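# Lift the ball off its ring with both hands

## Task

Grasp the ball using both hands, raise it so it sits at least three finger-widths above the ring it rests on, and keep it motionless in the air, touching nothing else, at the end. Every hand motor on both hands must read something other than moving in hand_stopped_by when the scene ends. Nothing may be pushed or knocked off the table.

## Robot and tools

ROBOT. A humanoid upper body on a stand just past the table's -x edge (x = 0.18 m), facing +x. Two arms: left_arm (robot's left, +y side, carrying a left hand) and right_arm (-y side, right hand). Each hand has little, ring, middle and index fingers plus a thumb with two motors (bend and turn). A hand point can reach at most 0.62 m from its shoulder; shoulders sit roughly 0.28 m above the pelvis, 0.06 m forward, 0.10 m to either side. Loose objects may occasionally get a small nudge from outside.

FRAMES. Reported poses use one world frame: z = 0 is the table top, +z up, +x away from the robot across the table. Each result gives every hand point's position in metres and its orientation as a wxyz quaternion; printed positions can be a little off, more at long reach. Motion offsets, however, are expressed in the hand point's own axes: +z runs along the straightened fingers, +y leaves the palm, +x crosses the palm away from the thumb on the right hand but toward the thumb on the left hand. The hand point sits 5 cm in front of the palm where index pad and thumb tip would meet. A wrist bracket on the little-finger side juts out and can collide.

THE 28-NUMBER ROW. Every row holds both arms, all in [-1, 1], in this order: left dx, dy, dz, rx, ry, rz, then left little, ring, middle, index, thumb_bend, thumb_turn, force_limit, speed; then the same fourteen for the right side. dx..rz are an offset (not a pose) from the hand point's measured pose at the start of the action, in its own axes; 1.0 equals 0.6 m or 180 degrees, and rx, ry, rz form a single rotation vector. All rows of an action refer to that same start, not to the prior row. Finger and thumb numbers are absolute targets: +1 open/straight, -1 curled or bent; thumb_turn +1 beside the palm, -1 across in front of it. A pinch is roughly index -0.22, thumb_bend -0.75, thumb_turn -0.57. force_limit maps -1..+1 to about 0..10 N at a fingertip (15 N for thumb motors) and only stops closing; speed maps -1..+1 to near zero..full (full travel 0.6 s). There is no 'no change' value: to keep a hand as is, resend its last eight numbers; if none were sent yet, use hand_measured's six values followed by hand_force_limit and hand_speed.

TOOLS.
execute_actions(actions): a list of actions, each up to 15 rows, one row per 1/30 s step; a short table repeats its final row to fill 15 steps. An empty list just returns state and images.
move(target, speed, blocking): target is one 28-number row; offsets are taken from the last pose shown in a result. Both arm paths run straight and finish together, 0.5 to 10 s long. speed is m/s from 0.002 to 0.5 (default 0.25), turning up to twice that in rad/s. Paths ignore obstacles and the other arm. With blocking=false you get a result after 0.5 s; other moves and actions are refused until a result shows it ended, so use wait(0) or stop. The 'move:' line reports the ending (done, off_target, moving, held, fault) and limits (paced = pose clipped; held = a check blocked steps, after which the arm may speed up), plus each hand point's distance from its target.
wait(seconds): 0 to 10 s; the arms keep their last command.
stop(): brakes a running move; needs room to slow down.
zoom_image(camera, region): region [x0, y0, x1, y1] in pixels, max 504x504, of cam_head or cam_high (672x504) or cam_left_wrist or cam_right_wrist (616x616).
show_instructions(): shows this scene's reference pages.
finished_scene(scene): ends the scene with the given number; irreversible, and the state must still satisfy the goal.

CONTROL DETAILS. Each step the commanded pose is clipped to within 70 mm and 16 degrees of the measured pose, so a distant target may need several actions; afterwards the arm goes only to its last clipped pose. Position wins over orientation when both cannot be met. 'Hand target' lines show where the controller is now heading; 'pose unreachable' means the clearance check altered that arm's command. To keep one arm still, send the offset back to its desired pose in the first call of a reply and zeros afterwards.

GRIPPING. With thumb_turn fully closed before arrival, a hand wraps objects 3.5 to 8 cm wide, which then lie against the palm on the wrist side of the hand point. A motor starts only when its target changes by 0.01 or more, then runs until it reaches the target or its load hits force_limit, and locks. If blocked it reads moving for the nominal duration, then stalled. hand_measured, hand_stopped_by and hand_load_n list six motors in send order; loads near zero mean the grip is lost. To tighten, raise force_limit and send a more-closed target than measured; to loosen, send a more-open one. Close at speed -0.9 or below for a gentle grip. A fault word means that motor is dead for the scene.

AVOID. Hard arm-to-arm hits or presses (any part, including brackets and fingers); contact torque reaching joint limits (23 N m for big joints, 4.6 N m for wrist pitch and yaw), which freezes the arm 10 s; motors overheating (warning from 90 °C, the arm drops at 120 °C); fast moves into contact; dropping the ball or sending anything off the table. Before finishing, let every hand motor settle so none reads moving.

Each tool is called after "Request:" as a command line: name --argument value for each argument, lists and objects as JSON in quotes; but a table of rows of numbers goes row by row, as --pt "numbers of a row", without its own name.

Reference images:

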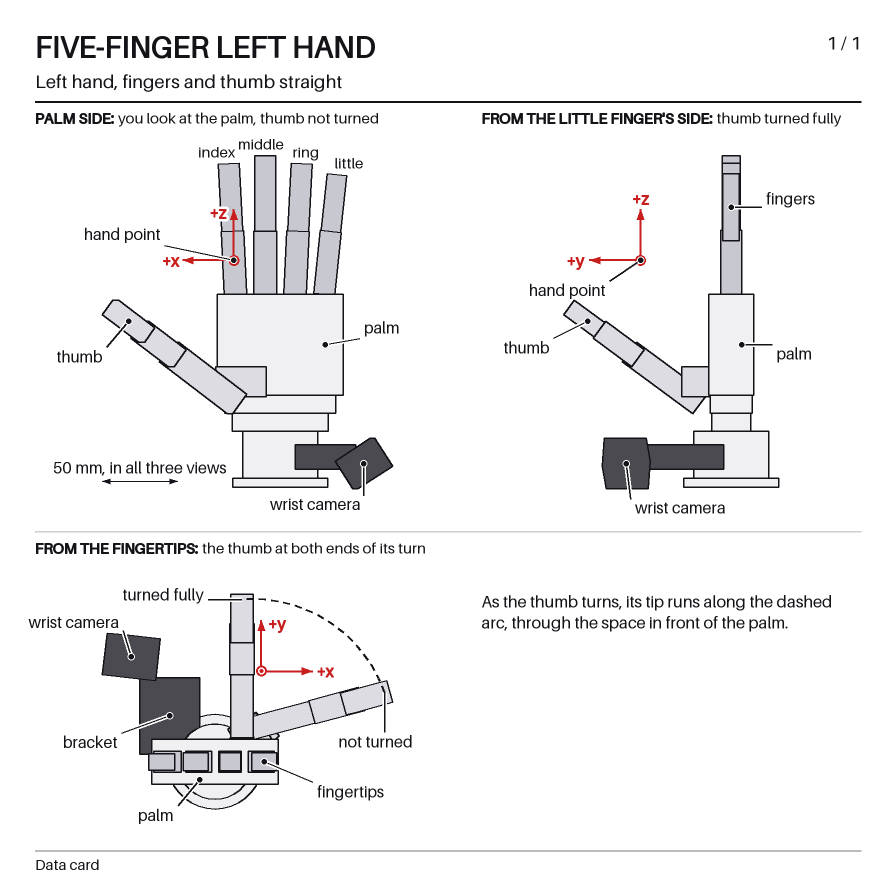

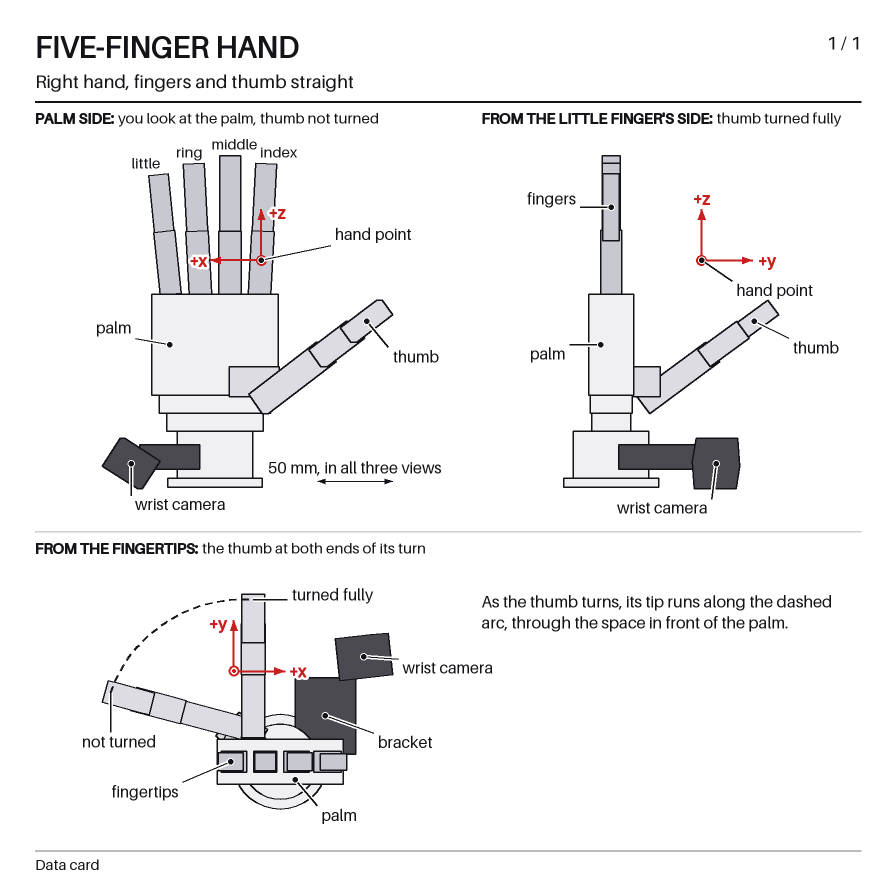

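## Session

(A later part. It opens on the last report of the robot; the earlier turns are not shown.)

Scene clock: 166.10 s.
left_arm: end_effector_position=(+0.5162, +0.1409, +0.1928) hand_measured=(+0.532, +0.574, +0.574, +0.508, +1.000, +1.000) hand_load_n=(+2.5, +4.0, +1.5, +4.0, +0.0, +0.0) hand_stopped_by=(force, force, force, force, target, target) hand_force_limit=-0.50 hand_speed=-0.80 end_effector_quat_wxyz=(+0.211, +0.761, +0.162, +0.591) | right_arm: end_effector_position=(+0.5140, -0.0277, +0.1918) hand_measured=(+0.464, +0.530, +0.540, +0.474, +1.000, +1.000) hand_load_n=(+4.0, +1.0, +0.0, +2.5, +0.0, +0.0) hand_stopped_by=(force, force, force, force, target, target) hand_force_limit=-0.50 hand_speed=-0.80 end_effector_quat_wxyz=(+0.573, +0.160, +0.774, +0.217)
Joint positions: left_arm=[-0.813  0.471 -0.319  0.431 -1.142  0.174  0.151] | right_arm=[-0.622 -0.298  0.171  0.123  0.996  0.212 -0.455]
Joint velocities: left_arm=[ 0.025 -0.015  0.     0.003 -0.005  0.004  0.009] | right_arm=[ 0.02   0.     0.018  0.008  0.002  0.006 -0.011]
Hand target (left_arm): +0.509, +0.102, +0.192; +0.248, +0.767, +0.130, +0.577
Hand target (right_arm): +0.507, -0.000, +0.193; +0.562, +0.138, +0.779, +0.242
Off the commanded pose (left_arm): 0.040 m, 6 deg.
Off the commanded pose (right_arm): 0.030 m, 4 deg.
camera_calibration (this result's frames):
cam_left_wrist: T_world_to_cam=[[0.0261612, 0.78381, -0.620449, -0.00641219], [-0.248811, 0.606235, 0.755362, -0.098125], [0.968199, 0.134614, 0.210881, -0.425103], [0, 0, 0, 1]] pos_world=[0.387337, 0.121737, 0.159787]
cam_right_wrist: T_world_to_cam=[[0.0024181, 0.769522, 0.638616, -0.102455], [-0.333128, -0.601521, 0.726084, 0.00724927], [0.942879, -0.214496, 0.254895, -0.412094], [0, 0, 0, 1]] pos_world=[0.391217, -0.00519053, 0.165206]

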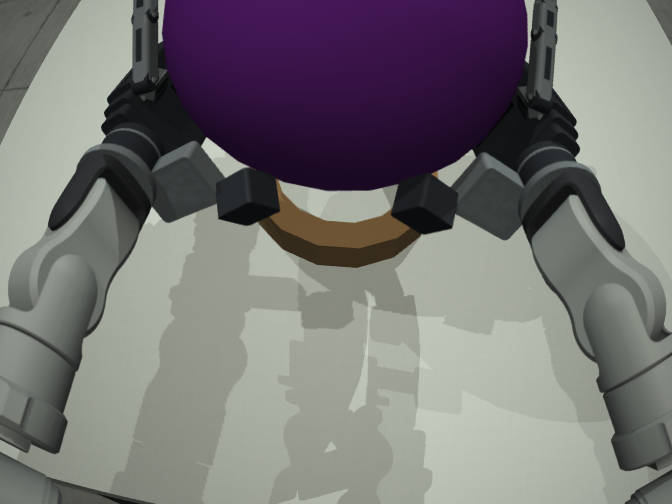

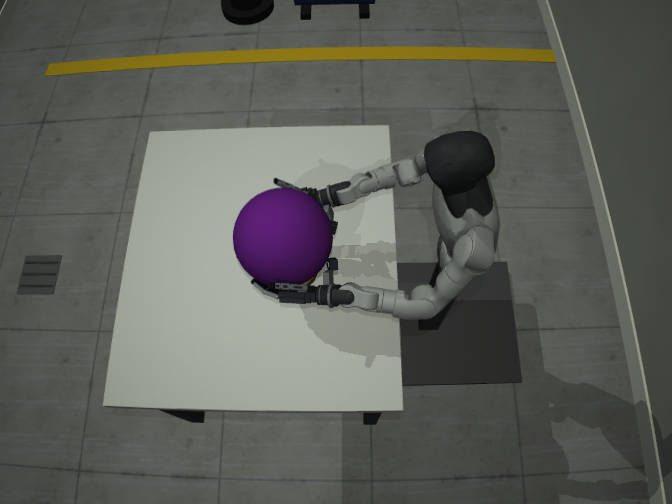

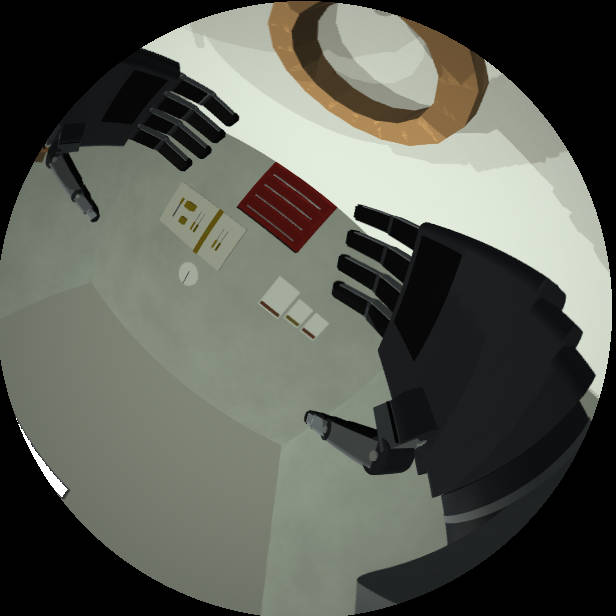

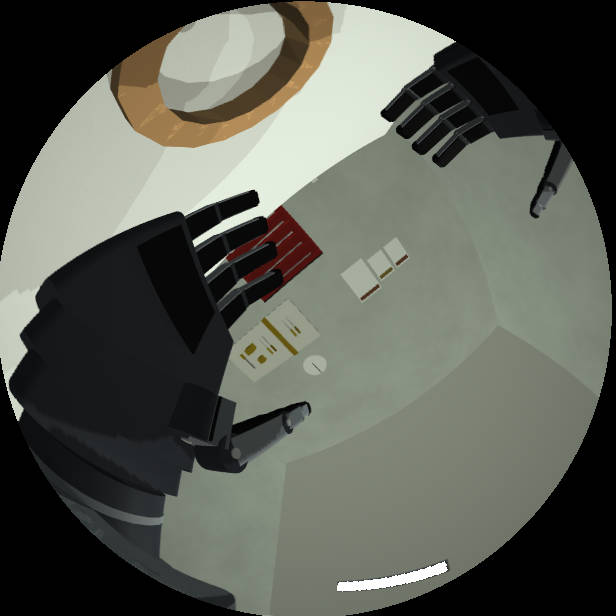

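Two more, cancelling pitch drift.

Request:
execute_actions --actions '[[[-0.009,0.073,-0.012,-0.031,-0.016,0,0.3,0.2,0.2,0.2,1,1,-0.5,-0.8,-0.002,0.063,-0.016,-0.022,0.013,0,0.2,0.2,0.2,0.2,1,1,-0.5,-0.8]],[[-0.009,0.073,-0.012,-0.031,-0.016,0,0.3,0.2,0.2,0.2,1,1,-0.5,-0.8,-0.002,0.063,-0.016,-0.022,0.013,0,0.2,0.2,0.2,0.2,1,1,-0.5,-0.8]]]'

Request:
wait --seconds 1

Scene clock: 175.33 s.
left_arm: end_effector_position=(+0.5131, +0.1437, +0.2417) hand_measured=(+0.532, +0.574, +0.574, +0.508, +1.000, +1.000) hand_load_n=(+3.0, +4.5, +1.0, +2.5, +0.0, +0.0) hand_stopped_by=(force, force, force, force, target, target) hand_force_limit=-0.50 hand_speed=-0.80 end_effector_quat_wxyz=(+0.214, +0.749, +0.163, +0.606) | right_arm: end_effector_position=(+0.5114, -0.0264, +0.2401) hand_measured=(+0.464, +0.530, +0.540, +0.474, +1.000, +1.000) hand_load_n=(+4.5, +1.5, +0.0, +2.5, +0.0, +0.0) hand_stopped_by=(force, force, force, force, target, target) hand_force_limit=-0.50 hand_speed=-0.80 end_effector_quat_wxyz=(+0.582, +0.162, +0.765, +0.220)
Joint positions: left_arm=[-0.835  0.554 -0.288  0.237 -1.24   0.268  0.294] | right_arm=[-0.674 -0.353  0.147 -0.057  1.102  0.324 -0.629]
Joint velocities: left_arm=[ 0.044  0.    -0.005  0.005 -0.006  0.013  0.022] | right_arm=[ 0.037 -0.011  0.009  0.02   0.014  0.012 -0.009]
Hand target (left_arm): +0.504, +0.105, +0.238; +0.253, +0.758, +0.127, +0.588
Hand target (right_arm): +0.503, +0.001, +0.240; +0.569, +0.136, +0.772, +0.248
Off the commanded pose (left_arm): 0.042 m, 7 deg.
Off the commanded pose (right_arm): 0.030 m, 5 deg.
camera_calibration (this result's frames):
cam_left_wrist: T_world_to_cam=[[0.0425164, 0.780783, -0.623354, 0.0144997], [-0.280814, 0.608105, 0.74253, -0.118287], [0.95882, 0.143477, 0.245109, -0.437451], [0, 0, 0, 1]] pos_world=[0.385604, 0.123374, 0.204094]
cam_right_wrist: T_world_to_cam=[[-0.00762159, 0.763371, 0.645916, -0.131119], [-0.353994, -0.606166, 0.712216, -0.01406], [0.935217, -0.223222, 0.274849, -0.422793], [0, 0, 0, 1]] pos_world=[0.389427, -0.00280727, 0.210909]

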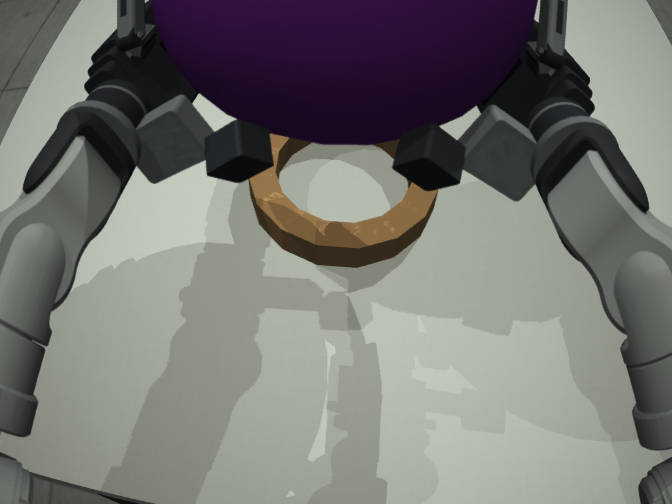

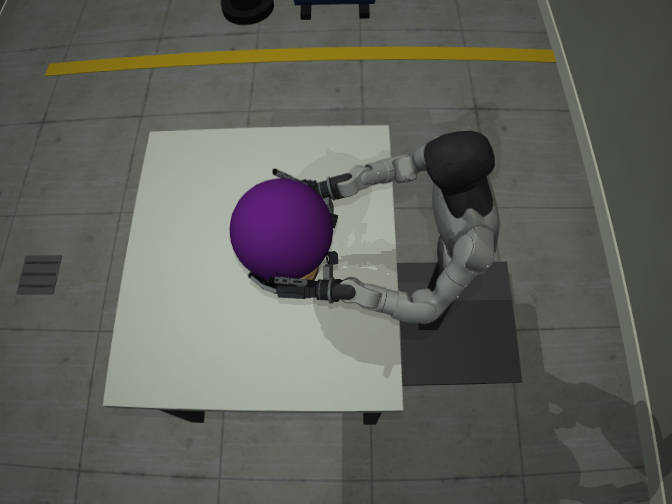

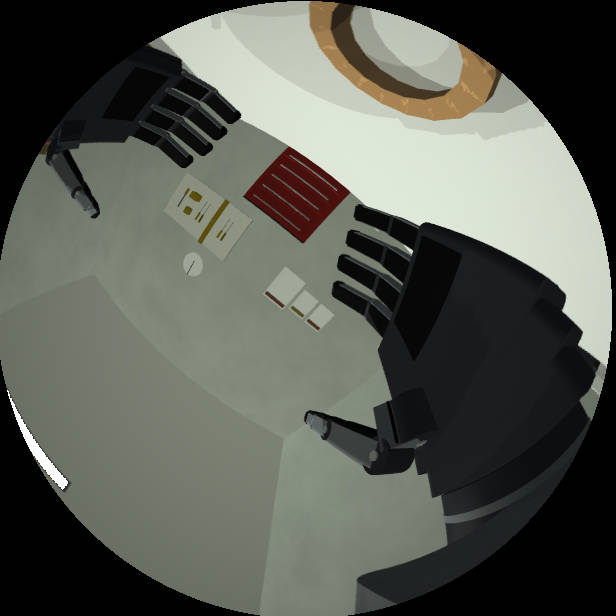

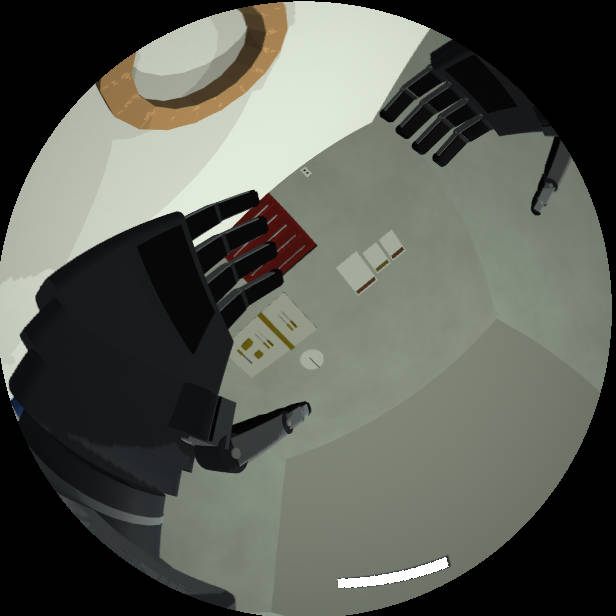

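Scene clock: 176.33 s.
left_arm: end_effector_position=(+0.5129, +0.1437, +0.2395) hand_measured=(+0.532, +0.574, +0.574, +0.508, +1.000, +1.000) hand_load_n=(+2.5, +4.5, +1.0, +3.0, +0.0, +0.0) hand_stopped_by=(force, force, force, force, target, target) hand_force_limit=-0.50 hand_speed=-0.80 end_effector_quat_wxyz=(+0.213, +0.751, +0.164, +0.604) | right_arm: end_effector_position=(+0.5112, -0.0264, +0.2380) hand_measured=(+0.464, +0.530, +0.540, +0.474, +1.000, +1.000) hand_load_n=(+4.5, +1.5, +0.0, +2.5, +0.0, +0.0) hand_stopped_by=(force, force, force, force, target, target) hand_force_limit=-0.50 hand_speed=-0.80 end_effector_quat_wxyz=(+0.580, +0.163, +0.767, +0.220)
Joint positions: left_arm=[-0.832  0.554 -0.29   0.237 -1.241  0.269  0.295] | right_arm=[-0.671 -0.353  0.149 -0.056  1.103  0.324 -0.63 ]
Joint velocities: left_arm=[ 0.003  0.005 -0.005  0.002  0.008  0.     0.   ] | right_arm=[-0.006  0.002 -0.008 -0.006  0.015  0.     0.   ]
Hand target (left_arm): +0.504, +0.105, +0.238; +0.253, +0.758, +0.127, +0.588
Hand target (right_arm): +0.503, +0.001, +0.240; +0.569, +0.136, +0.772, +0.248
Off the commanded pose (left_arm): 0.042 m, 7 deg.
Off the commanded pose (right_arm): 0.030 m, 5 deg.
wait: 1.00 s; at rest by 0.20 s
camera_calibration (this result's frames):
cam_left_wrist: T_world_to_cam=[[0.0389902, 0.781071, -0.623224, 0.0149], [-0.276761, 0.607739, 0.74435, -0.119166], [0.960148, 0.143462, 0.239866, -0.436134], [0, 0, 0, 1]] pos_world=[0.385191, 0.123353, 0.202601]
cam_right_wrist: T_world_to_cam=[[-0.00442266, 0.764045, 0.645148, -0.131237], [-0.349983, -0.605534, 0.714731, -0.0152539], [0.936746, -0.22263, 0.270081, -0.421659], [0, 0, 0, 1]] pos_world=[0.389069, -0.00283949, 0.209452]

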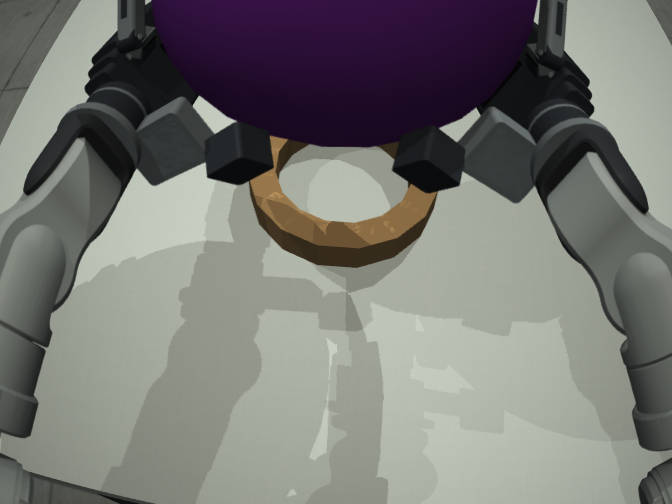

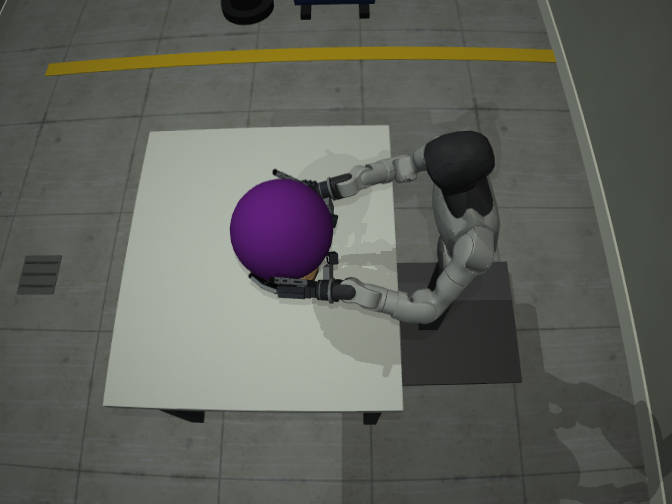

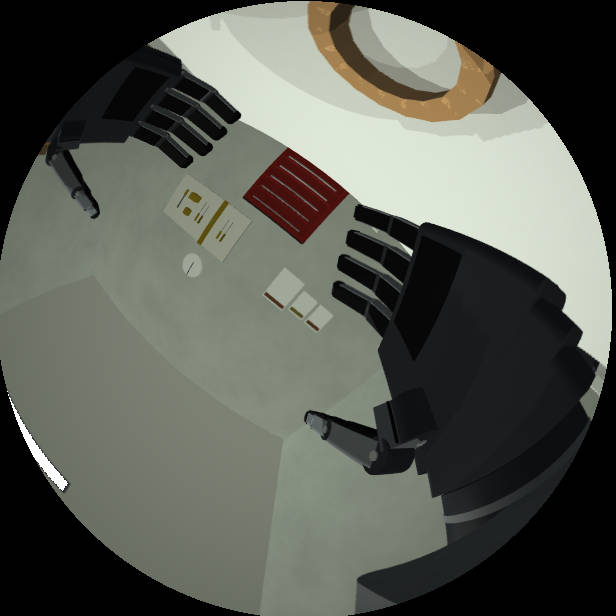

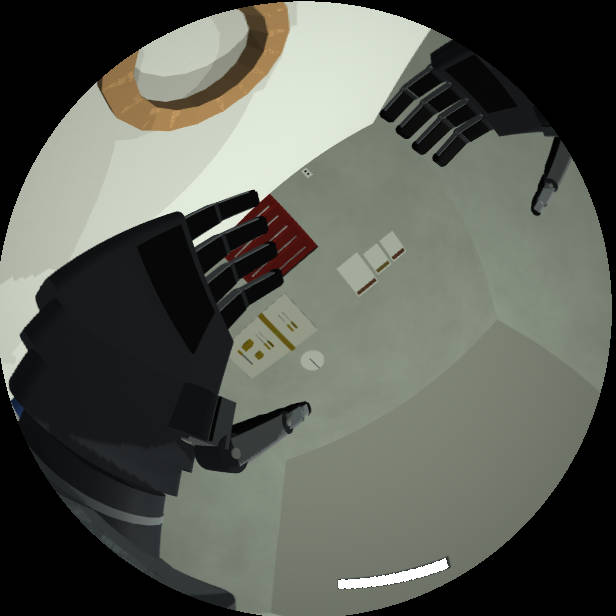

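Request:
finished_scene --scene 1

The scene is finished: the task was done.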